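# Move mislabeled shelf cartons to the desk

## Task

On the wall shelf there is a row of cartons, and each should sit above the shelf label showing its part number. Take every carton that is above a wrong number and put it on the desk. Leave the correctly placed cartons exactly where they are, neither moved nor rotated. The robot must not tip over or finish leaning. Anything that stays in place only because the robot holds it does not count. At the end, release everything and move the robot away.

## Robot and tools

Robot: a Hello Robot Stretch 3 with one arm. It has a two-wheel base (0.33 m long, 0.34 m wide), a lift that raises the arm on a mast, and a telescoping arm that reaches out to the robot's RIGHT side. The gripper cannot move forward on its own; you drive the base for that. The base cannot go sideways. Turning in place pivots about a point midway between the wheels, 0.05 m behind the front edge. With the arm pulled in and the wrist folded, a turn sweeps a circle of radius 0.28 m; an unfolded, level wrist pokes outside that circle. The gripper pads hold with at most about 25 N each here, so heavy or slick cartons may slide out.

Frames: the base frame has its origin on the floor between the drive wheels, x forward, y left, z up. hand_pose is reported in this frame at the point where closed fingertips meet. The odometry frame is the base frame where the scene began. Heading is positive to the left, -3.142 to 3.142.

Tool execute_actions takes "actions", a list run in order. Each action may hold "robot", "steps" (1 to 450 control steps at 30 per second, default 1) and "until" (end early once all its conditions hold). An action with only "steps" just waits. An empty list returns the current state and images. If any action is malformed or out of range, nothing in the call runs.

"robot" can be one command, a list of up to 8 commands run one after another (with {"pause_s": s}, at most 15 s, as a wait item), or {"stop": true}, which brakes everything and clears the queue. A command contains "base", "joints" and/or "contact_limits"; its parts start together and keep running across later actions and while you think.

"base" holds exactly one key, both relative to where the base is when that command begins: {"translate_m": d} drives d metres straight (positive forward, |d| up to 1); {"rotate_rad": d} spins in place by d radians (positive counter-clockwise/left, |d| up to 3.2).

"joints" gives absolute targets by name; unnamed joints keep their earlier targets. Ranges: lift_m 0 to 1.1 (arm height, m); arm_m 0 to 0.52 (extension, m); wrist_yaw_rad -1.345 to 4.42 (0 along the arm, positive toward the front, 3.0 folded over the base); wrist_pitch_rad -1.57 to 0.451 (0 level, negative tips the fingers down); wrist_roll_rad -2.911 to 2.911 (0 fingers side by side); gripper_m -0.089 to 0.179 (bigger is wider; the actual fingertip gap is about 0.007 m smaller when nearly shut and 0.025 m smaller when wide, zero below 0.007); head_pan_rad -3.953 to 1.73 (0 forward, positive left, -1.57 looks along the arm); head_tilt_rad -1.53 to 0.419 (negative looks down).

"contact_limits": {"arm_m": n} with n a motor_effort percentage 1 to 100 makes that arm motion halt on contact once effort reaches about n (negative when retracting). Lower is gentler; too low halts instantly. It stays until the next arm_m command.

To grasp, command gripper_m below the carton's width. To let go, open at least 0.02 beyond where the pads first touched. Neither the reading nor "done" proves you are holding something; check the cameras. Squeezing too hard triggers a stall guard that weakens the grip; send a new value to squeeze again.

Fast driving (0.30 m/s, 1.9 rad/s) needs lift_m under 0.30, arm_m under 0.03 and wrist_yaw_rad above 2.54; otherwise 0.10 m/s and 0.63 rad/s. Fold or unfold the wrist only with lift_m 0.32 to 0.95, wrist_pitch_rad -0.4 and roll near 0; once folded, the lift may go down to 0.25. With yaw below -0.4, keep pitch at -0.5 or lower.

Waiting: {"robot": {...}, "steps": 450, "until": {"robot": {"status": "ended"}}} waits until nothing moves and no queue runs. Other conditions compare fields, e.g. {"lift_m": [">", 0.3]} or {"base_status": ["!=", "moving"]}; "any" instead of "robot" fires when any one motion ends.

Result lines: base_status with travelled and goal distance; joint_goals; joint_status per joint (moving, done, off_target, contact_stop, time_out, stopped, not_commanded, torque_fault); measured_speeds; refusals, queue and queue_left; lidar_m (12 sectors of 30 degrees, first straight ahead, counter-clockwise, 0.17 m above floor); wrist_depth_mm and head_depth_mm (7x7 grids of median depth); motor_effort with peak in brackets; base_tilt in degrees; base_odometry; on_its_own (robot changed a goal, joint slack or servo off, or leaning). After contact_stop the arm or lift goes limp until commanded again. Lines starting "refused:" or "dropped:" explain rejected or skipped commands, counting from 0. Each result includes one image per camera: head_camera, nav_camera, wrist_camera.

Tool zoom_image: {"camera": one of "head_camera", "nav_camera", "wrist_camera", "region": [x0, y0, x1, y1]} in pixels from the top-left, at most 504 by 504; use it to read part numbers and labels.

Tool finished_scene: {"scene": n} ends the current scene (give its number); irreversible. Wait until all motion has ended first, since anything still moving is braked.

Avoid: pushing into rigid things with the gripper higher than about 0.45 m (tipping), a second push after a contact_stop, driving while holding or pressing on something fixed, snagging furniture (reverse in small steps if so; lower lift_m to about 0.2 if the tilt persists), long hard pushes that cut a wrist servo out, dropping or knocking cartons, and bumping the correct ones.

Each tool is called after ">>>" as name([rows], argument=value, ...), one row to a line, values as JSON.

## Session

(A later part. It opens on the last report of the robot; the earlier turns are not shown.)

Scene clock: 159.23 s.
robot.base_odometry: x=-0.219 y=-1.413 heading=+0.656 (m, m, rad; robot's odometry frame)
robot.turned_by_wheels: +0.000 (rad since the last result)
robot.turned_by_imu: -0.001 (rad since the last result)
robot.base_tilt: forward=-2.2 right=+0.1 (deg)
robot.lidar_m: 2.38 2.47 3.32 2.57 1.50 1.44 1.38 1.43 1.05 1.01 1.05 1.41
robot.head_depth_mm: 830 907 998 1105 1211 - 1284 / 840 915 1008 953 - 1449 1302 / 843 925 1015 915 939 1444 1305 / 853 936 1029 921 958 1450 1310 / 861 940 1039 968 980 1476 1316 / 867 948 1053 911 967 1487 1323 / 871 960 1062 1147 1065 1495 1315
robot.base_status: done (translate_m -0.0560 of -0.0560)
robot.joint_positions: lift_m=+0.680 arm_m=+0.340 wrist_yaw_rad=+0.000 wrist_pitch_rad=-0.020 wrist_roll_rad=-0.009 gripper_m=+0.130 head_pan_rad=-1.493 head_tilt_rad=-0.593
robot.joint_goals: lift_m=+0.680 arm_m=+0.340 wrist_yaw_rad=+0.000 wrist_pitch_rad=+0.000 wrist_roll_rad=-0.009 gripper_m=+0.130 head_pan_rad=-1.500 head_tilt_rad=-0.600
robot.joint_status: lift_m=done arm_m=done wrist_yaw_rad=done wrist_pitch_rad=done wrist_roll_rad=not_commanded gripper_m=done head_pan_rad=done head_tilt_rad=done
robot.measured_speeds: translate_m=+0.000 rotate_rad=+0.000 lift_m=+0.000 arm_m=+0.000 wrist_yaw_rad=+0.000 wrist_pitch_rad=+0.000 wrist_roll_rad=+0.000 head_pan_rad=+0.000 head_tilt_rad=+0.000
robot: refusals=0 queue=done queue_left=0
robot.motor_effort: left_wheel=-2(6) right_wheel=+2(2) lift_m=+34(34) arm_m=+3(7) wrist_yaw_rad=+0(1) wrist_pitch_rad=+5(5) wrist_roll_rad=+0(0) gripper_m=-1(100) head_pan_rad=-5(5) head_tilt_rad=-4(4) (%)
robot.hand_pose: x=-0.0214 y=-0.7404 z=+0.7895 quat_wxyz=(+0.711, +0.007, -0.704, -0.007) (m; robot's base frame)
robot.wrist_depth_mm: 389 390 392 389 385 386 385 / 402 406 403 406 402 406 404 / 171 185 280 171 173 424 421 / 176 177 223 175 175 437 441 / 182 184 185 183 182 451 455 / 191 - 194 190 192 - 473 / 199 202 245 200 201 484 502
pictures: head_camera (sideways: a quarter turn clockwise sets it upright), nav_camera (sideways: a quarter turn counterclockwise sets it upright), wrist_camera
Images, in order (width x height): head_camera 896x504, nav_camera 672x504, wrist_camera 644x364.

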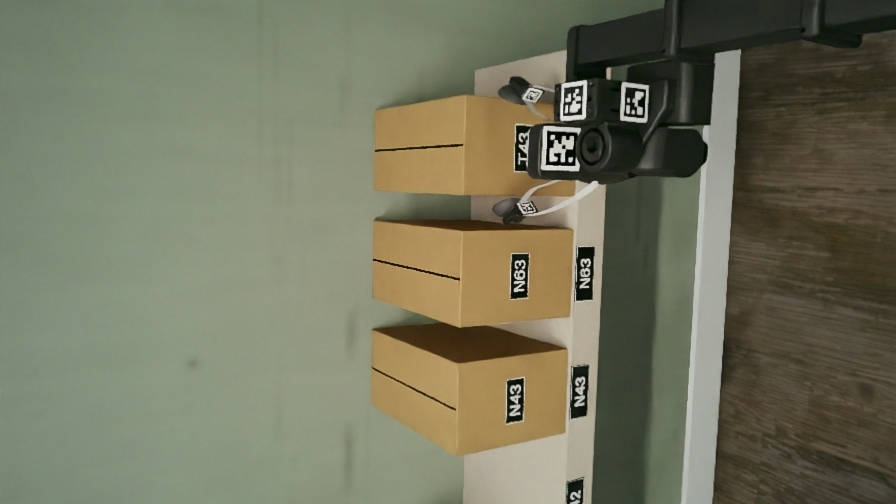

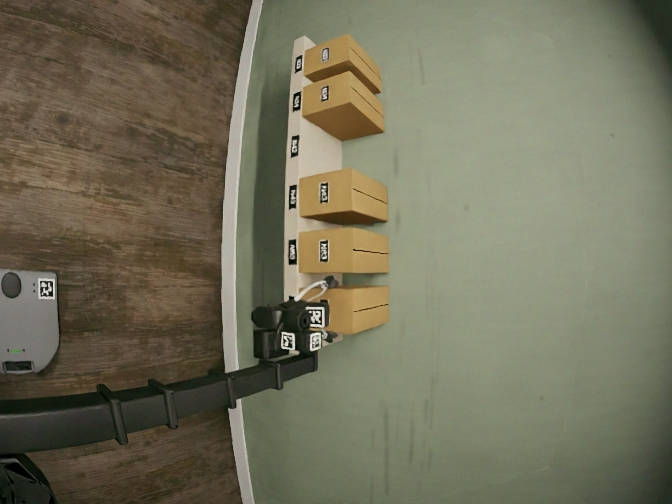

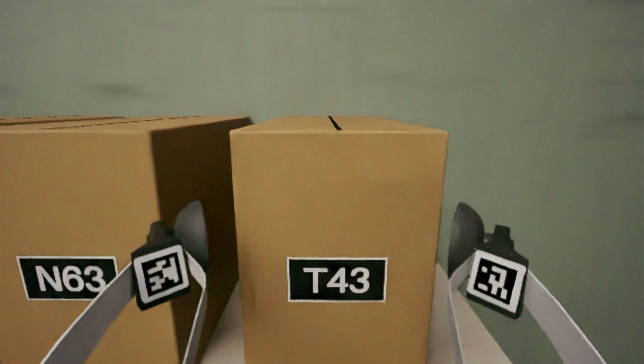

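Fine. Grip and carry straight across.

>>> execute_actions([
  {"robot":[{"joints":{"arm_m":0.40}},{"joints":{"gripper_m":0.075}},{"pause_s":0.5},{"joints":{"lift_m":0.71}},{"joints":{"arm_m":0.02}},{"base":{"rotate_rad":1.58},"joints":{"lift_m":0.85}}],"steps":450,"until":{"robot":{"status":"ended"}}},
  {"robot":[{"base":{"translate_m":1.0}},{"base":{"translate_m":1.0}},{"base":{"translate_m":0.37}},{"base":{"rotate_rad":1.58}},{"joints":{"arm_m":0.4}},{"joints":{"lift_m":0.77}}],"steps":450},
  {"steps":450},
  {"steps":450,"until":{"robot":{"status":"ended"}}},
])

Scene clock: 206.90 s.
robot.base_odometry: x=-1.682 y=+0.451 heading=-2.467 (m, m, rad; robot's odometry frame)
robot.turned_by_wheels: +3.160 (rad since the last result)
robot.turned_by_imu: +3.141 (rad since the last result)
robot.base_tilt: forward=-2.2 right=+0.1 (deg)
robot.lidar_m: 1.02 1.19 1.58 3.38 3.38 2.45 0.61 0.51 1.23 1.39 1.00 1.47
robot.head_depth_mm: 1154 1263 1378 1137 - 1464 1298 / 1167 1271 1367 812 794 1512 1304 / 1178 1283 1366 834 818 1512 1311 / 1186 1294 1410 1103 851 1528 1312 / 1197 1308 1421 1114 856 1521 1315 / 1212 1324 1432 1123 858 1448 1289 / 1224 1340 1481 1129 861 1578 1324
robot.base_status: done (rotate_rad +1.5799 of +1.5800)
robot.joint_positions: lift_m=+0.770 arm_m=+0.400 wrist_yaw_rad=+0.000 wrist_pitch_rad=-0.035 wrist_roll_rad=-0.009 gripper_m=+0.083 head_pan_rad=-1.493 head_tilt_rad=-0.593
robot.joint_goals: lift_m=+0.770 arm_m=+0.400 wrist_yaw_rad=+0.000 wrist_pitch_rad=+0.000 wrist_roll_rad=-0.009 gripper_m=+0.082 head_pan_rad=-1.500 head_tilt_rad=-0.600
robot.joint_status: lift_m=done arm_m=done wrist_yaw_rad=done wrist_pitch_rad=done wrist_roll_rad=not_commanded gripper_m=off_target head_pan_rad=done head_tilt_rad=done
robot.measured_speeds: translate_m=+0.000 rotate_rad=+0.000 lift_m=+0.000 arm_m=+0.000 wrist_yaw_rad=+0.000 wrist_pitch_rad=+0.000 wrist_roll_rad=+0.000 head_pan_rad=+0.000 head_tilt_rad=+0.000
robot: refusals=0 queue=done queue_left=0
robot.on_its_own: gripper_m is held at +0.082, not at your +0.075, by its stall guard, which is not easing now
robot.motor_effort: left_wheel=-2(6) right_wheel=+2(6) lift_m=+27(37) arm_m=+3(3) wrist_yaw_rad=+0(7) wrist_pitch_rad=+10(20) wrist_roll_rad=+0(1) gripper_m=-62(100) head_pan_rad=-5(5) head_tilt_rad=-5(4) (%)
robot.hand_pose: x=-0.0214 y=-0.7999 z=+0.8757 quat_wxyz=(+0.710, +0.013, -0.704, -0.013) (m; robot's base frame)
robot.wrist_depth_mm: 673 677 681 674 690 672 674 / 716 709 714 708 691 710 709 / 735 743 722 737 719 731 729 / 768 768 123 123 123 746 762 / 527 559 126 126 126 530 526 / 379 360 130 130 130 - 378 / 309 294 133 133 133 295 295
pictures: head_camera (sideways: a quarter turn clockwise sets it upright), nav_camera (sideways: a quarter turn counterclockwise sets it upright), wrist_camera
Images, in order (width x height): head_camera 896x504, nav_camera 672x504, wrist_camera 644x364.

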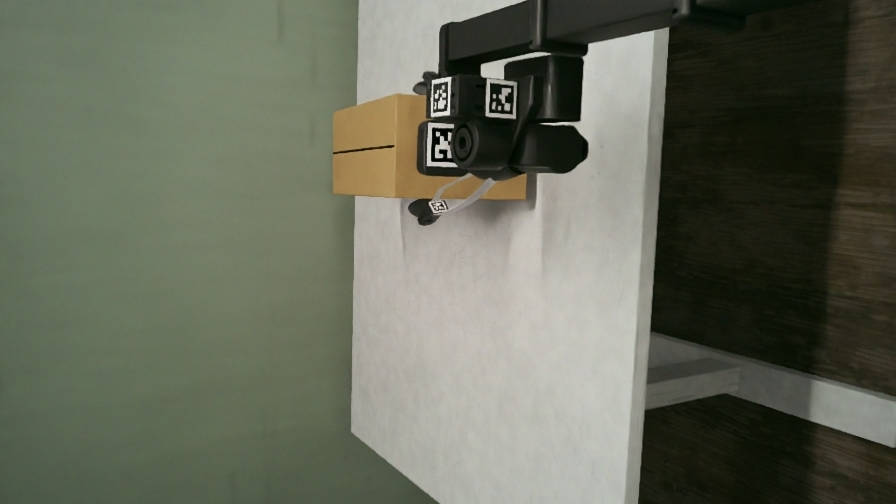

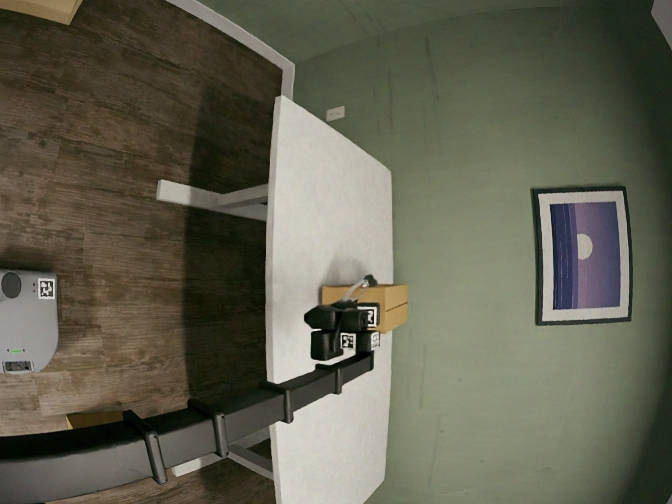

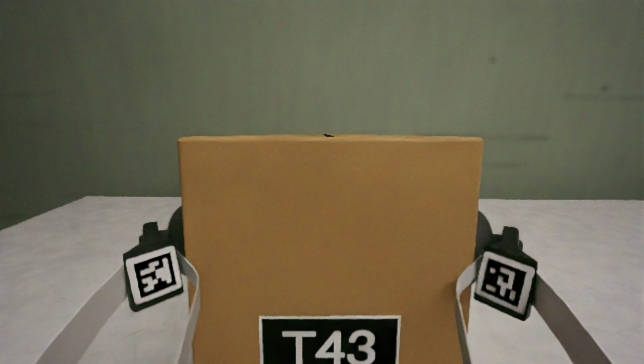

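>>> execute_actions([
  {"robot":[{"joints":{"lift_m":0.755}},{"joints":{"gripper_m":0.175}},{"pause_s":0.5},{"joints":{"arm_m":0.0,"head_pan_rad":-2.3,"head_tilt_rad":-1.0}}],"steps":450,"until":{"robot":{"status":"ended"}}},
])

Scene clock: 213.43 s.
robot.base_odometry: x=-1.682 y=+0.451 heading=-2.467 (m, m, rad; robot's odometry frame)
robot.turned_by_wheels: +0.000 (rad since the last result)
robot.turned_by_imu: -0.002 (rad since the last result)
robot.base_tilt: forward=-2.2 right=+0.0 (deg)
robot.lidar_m: 1.02 1.19 1.59 3.37 3.38 2.45 0.61 0.51 1.23 1.39 1.00 1.47
robot.head_depth_mm: 2182 2074 1816 1565 1363 1258 - / 1146 1996 1819 1573 1220 - - / 1147 989 1775 1594 1419 - - / 1159 946 1728 1589 - - 1167 / 1166 950 1738 1599 1459 - 1135 / 1178 958 843 1605 1453 - 1125 / 1185 961 810 1573 1466 1223 1141
robot.base_status: done (rotate_rad +1.5799 of +1.5800)
robot.joint_positions: lift_m=+0.755 arm_m=+0.000 wrist_yaw_rad=+0.000 wrist_pitch_rad=-0.020 wrist_roll_rad=-0.009 gripper_m=+0.175 head_pan_rad=-2.293 head_tilt_rad=-0.988
robot.joint_goals: lift_m=+0.755 arm_m=+0.000 wrist_yaw_rad=+0.000 wrist_pitch_rad=+0.000 wrist_roll_rad=-0.009 gripper_m=+0.175 head_pan_rad=-2.300 head_tilt_rad=-1.000
robot.joint_status: lift_m=done arm_m=done wrist_yaw_rad=done wrist_pitch_rad=done wrist_roll_rad=not_commanded gripper_m=off_target head_pan_rad=done head_tilt_rad=done
robot.measured_speeds: translate_m=+0.000 rotate_rad=+0.000 lift_m=+0.000 arm_m=+0.000 wrist_yaw_rad=+0.000 wrist_pitch_rad=+0.000 wrist_roll_rad=+0.000 head_pan_rad=+0.000 head_tilt_rad=+0.000
robot: refusals=0 queue=done queue_left=0
robot.motor_effort: left_wheel=-2(2) right_wheel=+2(2) lift_m=+26(27) arm_m=-2(5) wrist_yaw_rad=+0(1) wrist_pitch_rad=+5(10) wrist_roll_rad=+1(0) gripper_m=+0(100) head_pan_rad=-5(59) head_tilt_rad=-8(42) (%)
robot.hand_pose: x=-0.0215 y=-0.4010 z=+0.8647 quat_wxyz=(+0.710, +0.007, -0.704, -0.007) (m; robot's base frame)
robot.wrist_depth_mm: - - - - - - - / - - - - - - - / - - - 517 - - - / - 884 878 530 894 909 893 / 515 563 523 521 517 568 522 / 384 391 394 394 396 395 391 / - - - - - - -
pictures: head_camera (sideways: a quarter turn clockwise sets it upright), nav_camera (sideways: a quarter turn counterclockwise sets it upright), wrist_camera
Images, in order (width x height): head_camera 896x504, nav_camera 672x504, wrist_camera 644x364.

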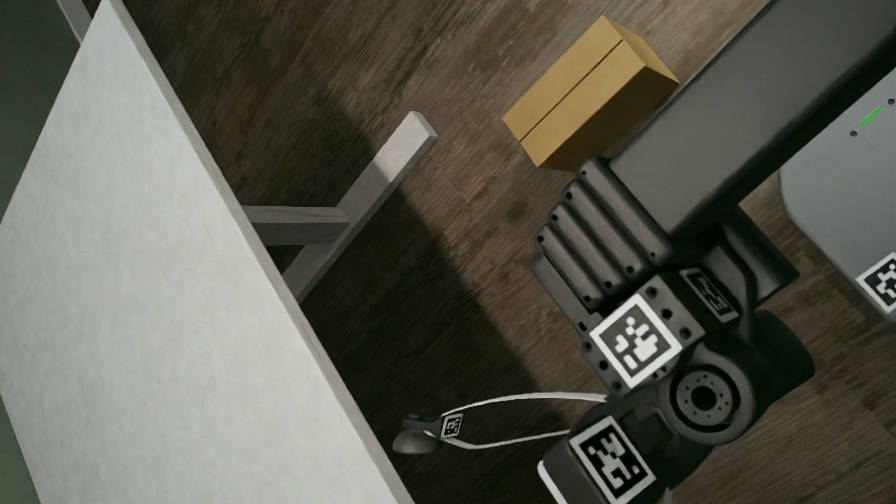

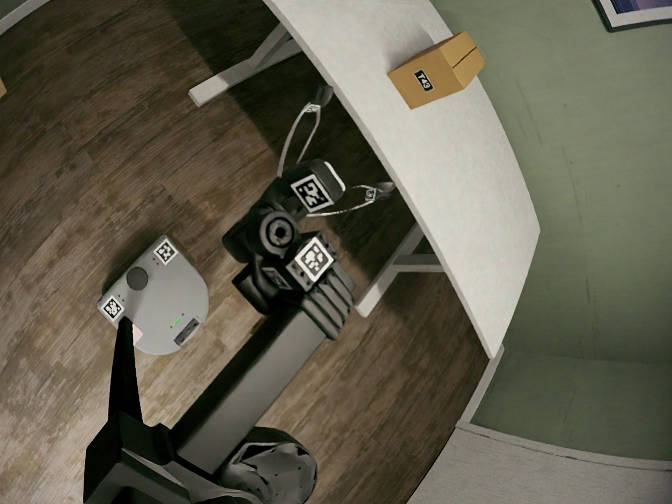

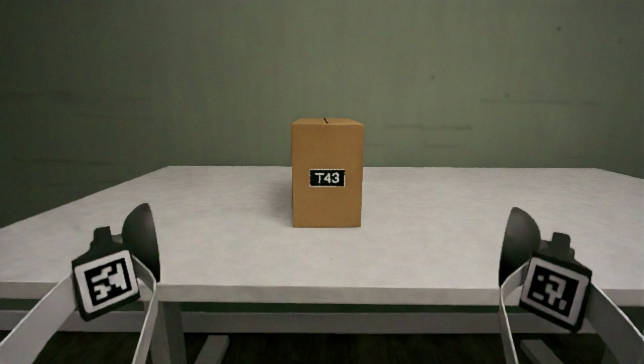

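>>> execute_actions([
  {"robot":[{"base":{"rotate_rad":1.58}},{"base":{"translate_m":0.45}},{"base":{"rotate_rad":-1.58},"joints":{"lift_m":0.02,"head_pan_rad":-1.57,"head_tilt_rad":-0.9}},{"base":{"translate_m":-0.48}}],"steps":450},
  {"steps":450,"until":{"robot":{"status":"ended"}}},
])

Scene clock: 229.77 s.
robot.base_odometry: x=-1.398 y=+0.102 heading=-2.467 (m, m, rad; robot's odometry frame)
robot.turned_by_wheels: +0.000 (rad since the last result)
robot.turned_by_imu: -0.004 (rad since the last result)
robot.base_tilt: forward=-2.2 right=+0.0 (deg)
robot.lidar_m: 1.02 1.27 1.98 2.93 3.04 2.45 2.34 2.42 0.78 1.47 1.42 1.10
robot.head_depth_mm: 1396 1150 2004 1679 1450 1282 1142 / 1414 1157 2020 1697 1462 1283 1142 / 1137 1166 2017 1702 1468 1291 1164 / 1265 1175 2041 1712 1469 1292 1152 / 1442 1181 2034 1718 1477 1299 1156 / 1463 1190 1939 1690 1486 1300 1157 / 1483 1202 2065 1729 1501 1309 1165
robot.base_status: done (rotate_rad -1.5799 of -1.5800)
robot.joint_positions: lift_m=+0.077 arm_m=-0.001 wrist_yaw_rad=-0.006 wrist_pitch_rad=-0.005 wrist_roll_rad=-0.009 gripper_m=+0.175 head_pan_rad=-1.577 head_tilt_rad=-0.902
robot.joint_goals: lift_m=+0.076 arm_m=+0.000 wrist_yaw_rad=+0.000 wrist_pitch_rad=+0.000 wrist_roll_rad=-0.009 gripper_m=+0.175 head_pan_rad=-1.570 head_tilt_rad=-0.900
robot.joint_status: lift_m=contact_stop arm_m=done wrist_yaw_rad=done wrist_pitch_rad=done wrist_roll_rad=not_commanded gripper_m=off_target head_pan_rad=done head_tilt_rad=done
robot.measured_speeds: translate_m=+0.000 rotate_rad=+0.000 lift_m=+0.028 arm_m=+0.000 wrist_yaw_rad=+0.050 wrist_pitch_rad=+0.000 wrist_roll_rad=+0.000 head_pan_rad=+0.000 head_tilt_rad=+0.000
robot: refusals=0 queue=dropped queue_left=0
robot.on_its_own: lift_m is slack since a contact_stop, until your next command for it (your +0.020 is given up)
robot.motor_effort: left_wheel=+2(8) right_wheel=-2(5) lift_m=-9(63) arm_m=+5(6) wrist_yaw_rad=+6(10) wrist_pitch_rad=+1(5) wrist_roll_rad=+0(0) gripper_m=+0(0) head_pan_rad=+5(57) head_tilt_rad=+1(17) (%)
robot.hand_pose: x=-0.0231 y=-0.4005 z=+0.1901 quat_wxyz=(+0.711, +0.000, -0.704, -0.004) (m; robot's base frame)
robot.wrist_depth_mm: - - - - - - - / - - - - - - - / - - - - - - - / - - - - - - 520 / 655 702 651 660 646 722 526 / 480 434 460 456 454 443 458 / 334 351 354 355 354 352 341
pictures: head_camera (sideways: a quarter turn clockwise sets it upright), nav_camera (sideways: a quarter turn counterclockwise sets it upright), wrist_camera
ARM HIT: the arm struck its own base hard.
dropped: robot: command 2 of its queue: lift_m: contact_stop
Images, in order (width x height): head_camera 896x504, nav_camera 672x504, wrist_camera 644x364.

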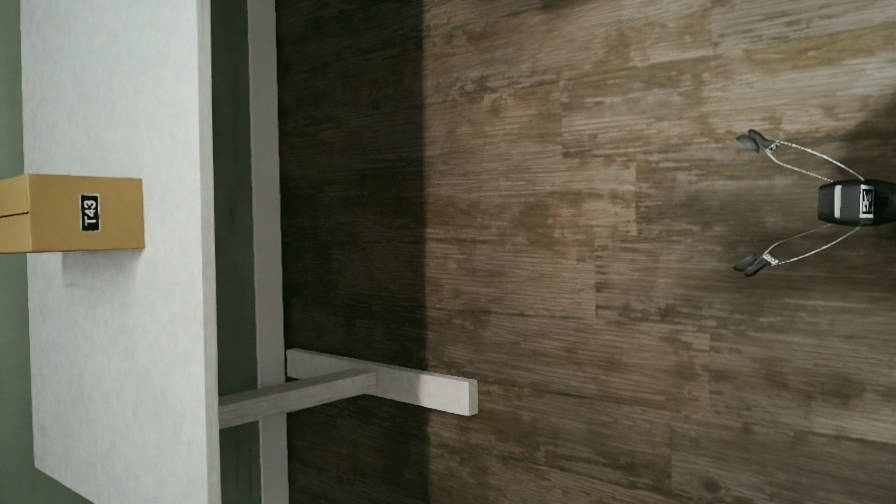

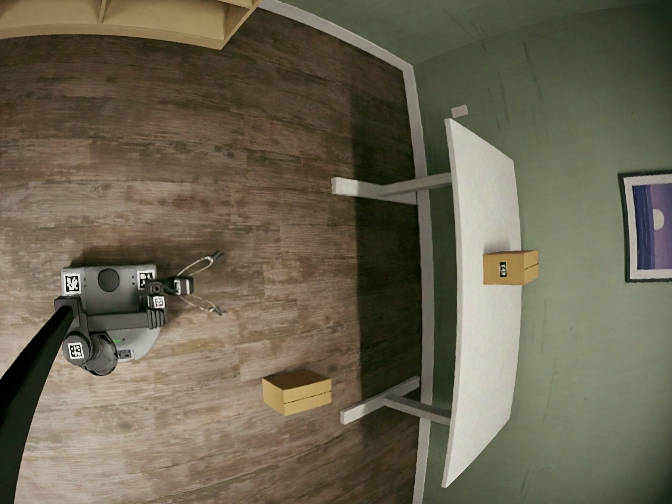

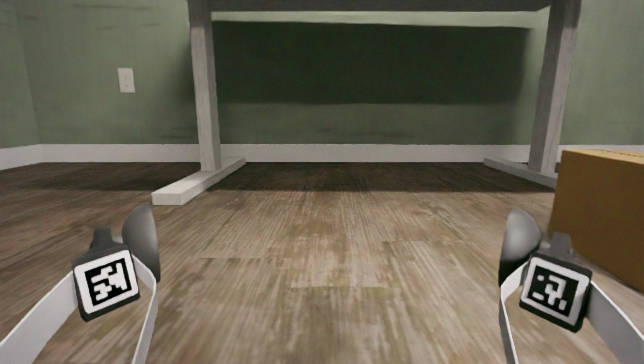

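>>> execute_actions([
  {"robot":[{"joints":{"lift_m":0.1,"arm_m":0.1},"base":{"translate_m":-0.5}},{"joints":{"lift_m":0.01}}],"steps":450,"until":{"robot":{"status":"ended"}}},
])

Scene clock: 237.57 s.
robot.base_odometry: x=-1.007 y=+0.415 heading=-2.467 (m, m, rad; robot's odometry frame)
robot.turned_by_wheels: +0.000 (rad since the last result)
robot.turned_by_imu: -0.002 (rad since the last result)
robot.base_tilt: forward=-2.1 right=+0.0 (deg)
robot.lidar_m: 1.52 1.69 2.67 2.92 2.67 1.93 1.84 1.91 2.07 0.61 1.63 1.58
robot.head_depth_mm: 1398 1152 1995 1672 1455 1282 1141 / 1409 1155 1902 1684 1462 1283 1150 / 1424 1165 2017 1699 1311 1296 1185 / 1437 1171 2043 1717 1443 1293 1149 / 1457 1184 2058 1712 1480 1299 1158 / 1464 1192 2055 1726 1479 1303 1162 / 1223 1198 2075 1728 1496 1303 1160
robot.base_status: done (translate_m -0.5000 of -0.5000)
robot.joint_positions: lift_m=+0.010 arm_m=+0.100 wrist_yaw_rad=+0.000 wrist_pitch_rad=-0.017 wrist_roll_rad=-0.009 gripper_m=+0.175 head_pan_rad=-1.577 head_tilt_rad=-0.902
robot.joint_goals: lift_m=+0.010 arm_m=+0.100 wrist_yaw_rad=+0.000 wrist_pitch_rad=+0.000 wrist_roll_rad=-0.009 gripper_m=+0.175 head_pan_rad=-1.570 head_tilt_rad=-0.900
robot.joint_status: lift_m=done arm_m=done wrist_yaw_rad=done wrist_pitch_rad=done wrist_roll_rad=not_commanded gripper_m=off_target head_pan_rad=done head_tilt_rad=done
robot.measured_speeds: translate_m=+0.000 rotate_rad=+0.000 lift_m=+0.000 arm_m=+0.000 wrist_yaw_rad=+0.000 wrist_pitch_rad=+0.000 wrist_roll_rad=+0.000 head_pan_rad=+0.000 head_tilt_rad=+0.000
robot: refusals=0 queue=done queue_left=0
robot.motor_effort: left_wheel=+2(2) right_wheel=-1(6) lift_m=+26(35) arm_m=+3(3) wrist_yaw_rad=+0(4) wrist_pitch_rad=+5(4) wrist_roll_rad=+0(0) gripper_m=+0(0) head_pan_rad=+5(4) head_tilt_rad=+2(2) (%)
robot.hand_pose: x=-0.0216 y=-0.5005 z=+0.1205 quat_wxyz=(+0.711, +0.006, -0.704, -0.006) (m; robot's base frame)
robot.wrist_depth_mm: - - - - - - - / - - - - - - - / - - - 260 380 - - / 782 787 794 269 611 784 794 / 460 503 462 278 399 509 461 / 344 307 325 292 291 317 339 / 240 252 251 251 252 252 246
pictures: head_camera (sideways: a quarter turn clockwise sets it upright), nav_camera (sideways: a quarter turn counterclockwise sets it upright), wrist_camera
Images, in order (width x height): head_camera 896x504, nav_camera 672x504, wrist_camera 644x364.

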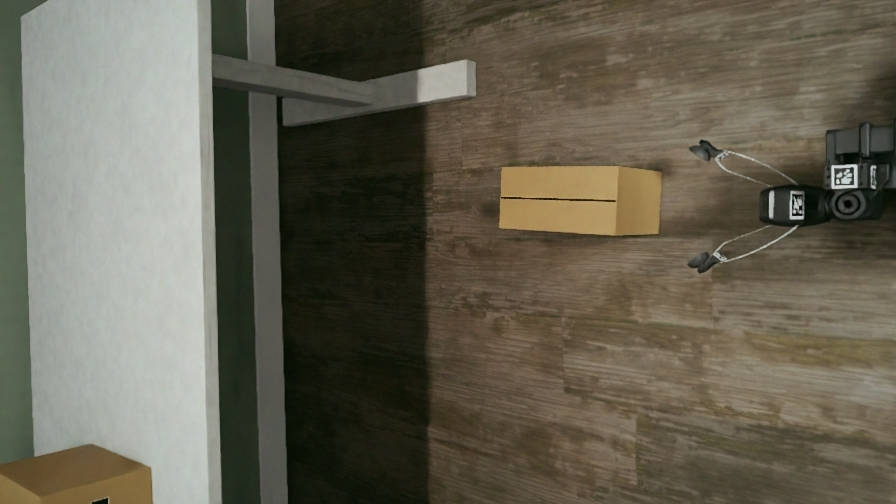

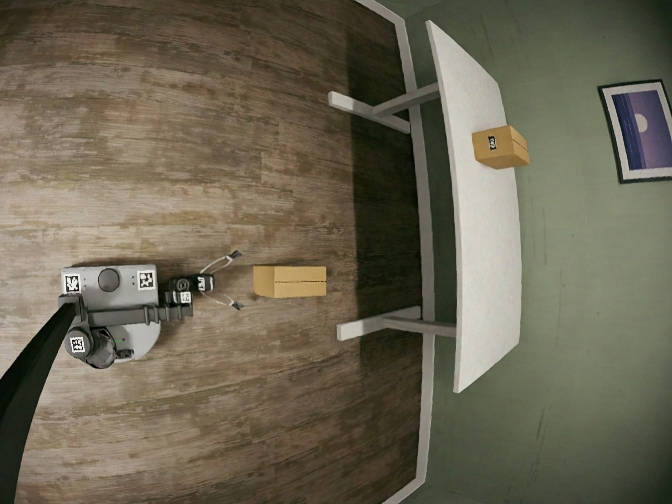

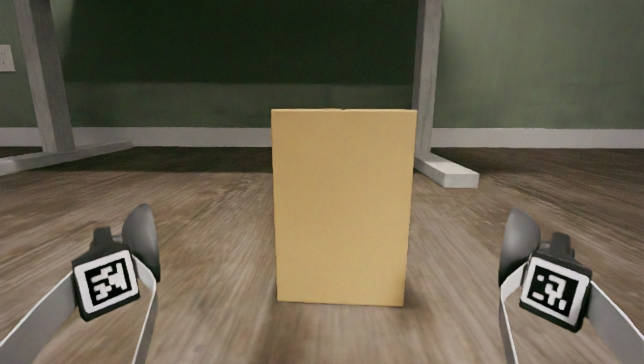

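>>> execute_actions([
  {"robot":[{"joints":{"arm_m":0.25}},{"joints":{"gripper_m":0.075}},{"pause_s":0.5},{"joints":{"lift_m":0.9}},{"joints":{"arm_m":0.02}},{"base":{"rotate_rad":-1.58}},{"base":{"translate_m":0.5}},{"base":{"rotate_rad":1.58},"joints":{"head_tilt_rad":-0.6}}],"steps":450},
  {"steps":450,"until":{"robot":{"status":"ended"}}},
  {"robot":[{"joints":{"arm_m":0.4}},{"joints":{"lift_m":0.81}}],"steps":300,"until":{"robot":{"status":"ended"}}},
])

Scene clock: 272.13 s.
robot.base_odometry: x=-1.316 y=+0.808 heading=-2.467 (m, m, rad; robot's odometry frame)
robot.turned_by_wheels: +0.000 (rad since the last result)
robot.turned_by_imu: -0.008 (rad since the last result)
robot.base_tilt: forward=-2.2 right=+0.1 (deg)
robot.lidar_m: 1.52 1.66 2.68 3.40 2.66 1.93 1.84 1.90 0.92 1.34 1.24 1.24
robot.head_depth_mm: 1142 1249 1339 1109 - 1345 1263 / 1140 1252 1350 - 807 1416 1291 / 1140 1250 1331 - 808 1424 1296 / 1148 1257 1351 962 837 1430 1303 / 1147 1256 1364 1087 839 1436 1301 / 1146 1251 1364 1096 845 1441 1303 / 1150 1255 1369 1097 849 1479 1309
robot.base_status: done (rotate_rad +1.5799 of +1.5800)
robot.joint_positions: lift_m=+0.810 arm_m=+0.400 wrist_yaw_rad=+0.000 wrist_pitch_rad=-0.034 wrist_roll_rad=-0.009 gripper_m=+0.083 head_pan_rad=-1.577 head_tilt_rad=-0.606
robot.joint_goals: lift_m=+0.810 arm_m=+0.400 wrist_yaw_rad=+0.000 wrist_pitch_rad=+0.000 wrist_roll_rad=-0.009 gripper_m=+0.082 head_pan_rad=-1.570 head_tilt_rad=-0.600
robot.joint_status: lift_m=done arm_m=done wrist_yaw_rad=done wrist_pitch_rad=done wrist_roll_rad=not_commanded gripper_m=off_target head_pan_rad=done head_tilt_rad=done
robot.measured_speeds: translate_m=+0.000 rotate_rad=+0.000 lift_m=+0.000 arm_m=+0.000 wrist_yaw_rad=+0.000 wrist_pitch_rad=+0.000 wrist_roll_rad=+0.000 head_pan_rad=+0.000 head_tilt_rad=+0.000
robot: refusals=0 queue=done queue_left=0
robot.on_its_own: gripper_m is held at +0.082, not at your +0.075, by its stall guard, which is not easing now
robot.motor_effort: left_wheel=-2(8) right_wheel=+2(5) lift_m=+27(35) arm_m=+3(2) wrist_yaw_rad=-1(1) wrist_pitch_rad=+9(9) wrist_roll_rad=+0(0) gripper_m=-62(100) head_pan_rad=+4(5) head_tilt_rad=+4(33) (%)
robot.hand_pose: x=-0.0214 y=-0.8000 z=+0.9161 quat_wxyz=(+0.710, +0.012, -0.704, -0.012) (m; robot's base frame)
robot.wrist_depth_mm: 645 642 647 643 629 634 637 / 655 669 661 664 661 666 659 / 680 686 128 126 124 684 694 / 723 720 130 127 124 728 716 / 625 681 131 129 126 631 737 / 448 428 132 130 127 - 448 / 365 351 134 131 128 354 351
pictures: head_camera (sideways: a quarter turn clockwise sets it upright), nav_camera (sideways: a quarter turn counterclockwise sets it upright), wrist_camera
Images, in order (width x height): head_camera 896x504, nav_camera 672x504, wrist_camera 644x364.

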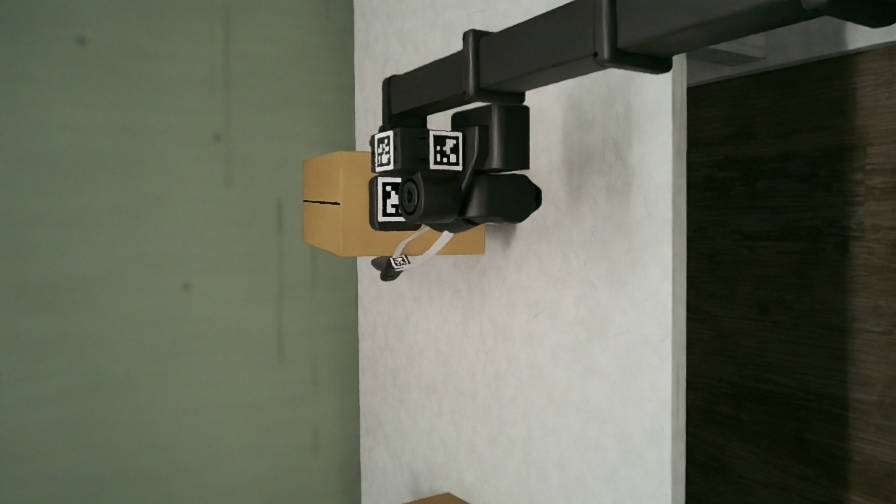

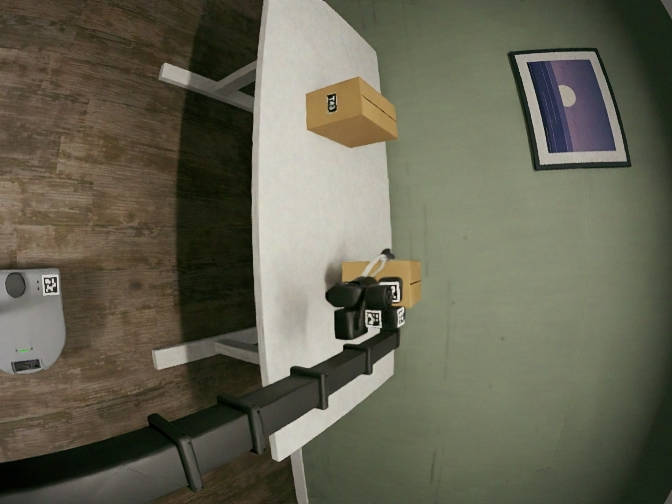

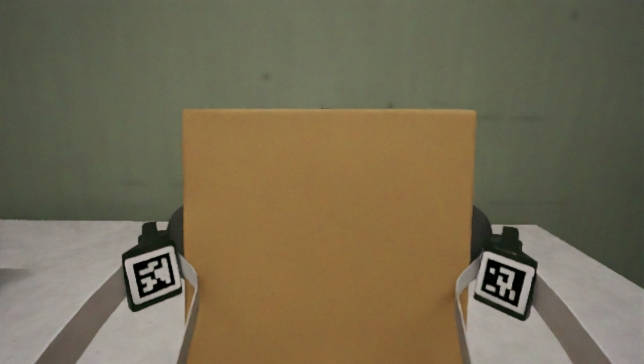

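>>> execute_actions([
  {"robot":[{"joints":{"lift_m":0.748}},{"joints":{"gripper_m":0.175}},{"pause_s":0.5},{"joints":{"arm_m":0.0}}],"steps":450,"until":{"robot":{"status":"ended"}}},
])

Scene clock: 279.23 s.
robot.base_odometry: x=-1.316 y=+0.808 heading=-2.467 (m, m, rad; robot's odometry frame)
robot.turned_by_wheels: +0.000 (rad since the last result)
robot.turned_by_imu: -0.002 (rad since the last result)
robot.base_tilt: forward=-2.2 right=+0.1 (deg)
robot.lidar_m: 1.53 1.66 2.69 3.42 2.66 1.93 1.84 1.89 0.93 1.34 1.24 1.24
robot.head_depth_mm: 1137 1244 1348 1066 828 734 1258 / 1144 1251 1351 1073 830 1426 1317 / 1142 1255 1326 860 834 1426 1378 / 1147 1252 1346 886 837 1434 1332 / 1144 1259 1366 1089 841 746 1305 / 1146 1261 1367 1096 847 1445 1313 / 1147 1257 1375 1104 848 1480 1308
robot.base_status: done (rotate_rad +1.5799 of +1.5800)
robot.joint_positions: lift_m=+0.748 arm_m=+0.000 wrist_yaw_rad=+0.000 wrist_pitch_rad=-0.020 wrist_roll_rad=-0.009 gripper_m=+0.175 head_pan_rad=-1.577 head_tilt_rad=-0.606
robot.joint_goals: lift_m=+0.748 arm_m=+0.000 wrist_yaw_rad=+0.000 wrist_pitch_rad=+0.000 wrist_roll_rad=-0.009 gripper_m=+0.175 head_pan_rad=-1.570 head_tilt_rad=-0.600
robot.joint_status: lift_m=done arm_m=done wrist_yaw_rad=done wrist_pitch_rad=done wrist_roll_rad=not_commanded gripper_m=off_target head_pan_rad=done head_tilt_rad=done
robot.measured_speeds: translate_m=+0.000 rotate_rad=+0.000 lift_m=+0.000 arm_m=+0.000 wrist_yaw_rad=+0.000 wrist_pitch_rad=+0.000 wrist_roll_rad=+0.000 head_pan_rad=+0.000 head_tilt_rad=+0.000
robot: refusals=0 queue=done queue_left=0
robot.motor_effort: left_wheel=-2(2) right_wheel=+2(2) lift_m=+26(28) arm_m=-2(1) wrist_yaw_rad=+0(2) wrist_pitch_rad=+5(9) wrist_roll_rad=+1(1) gripper_m=+0(100) head_pan_rad=+4(5) head_tilt_rad=+4(4) (%)
robot.hand_pose: x=-0.0215 y=-0.4010 z=+0.8577 quat_wxyz=(+0.711, +0.007, -0.704, -0.007) (m; robot's base frame)
robot.wrist_depth_mm: - - - - - - - / - - - - - - - / 508 - - 520 - - - / 502 693 848 533 861 - - / 498 547 502 502 503 555 607 / 377 338 357 355 358 350 369 / - - - - 799 - -
pictures: head_camera (sideways: a quarter turn clockwise sets it upright), nav_camera (sideways: a quarter turn counterclockwise sets it upright), wrist_camera
Images, in order (width x height): head_camera 896x504, nav_camera 672x504, wrist_camera 644x364.

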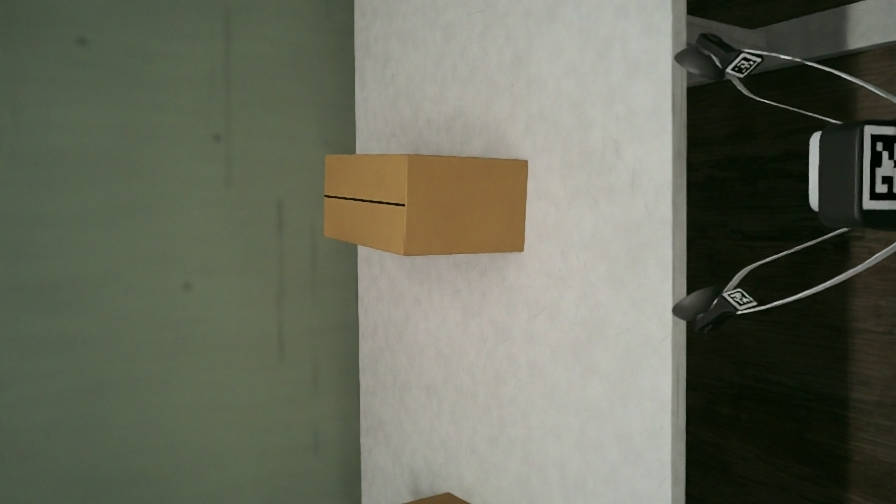

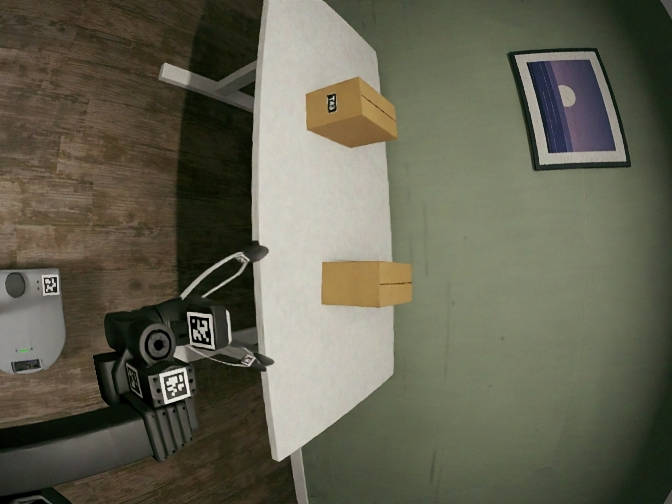

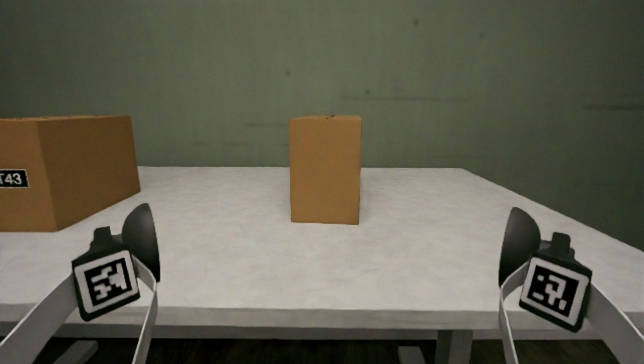

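>>> finished_scene(scene=2)

The scene is finished: the task was done.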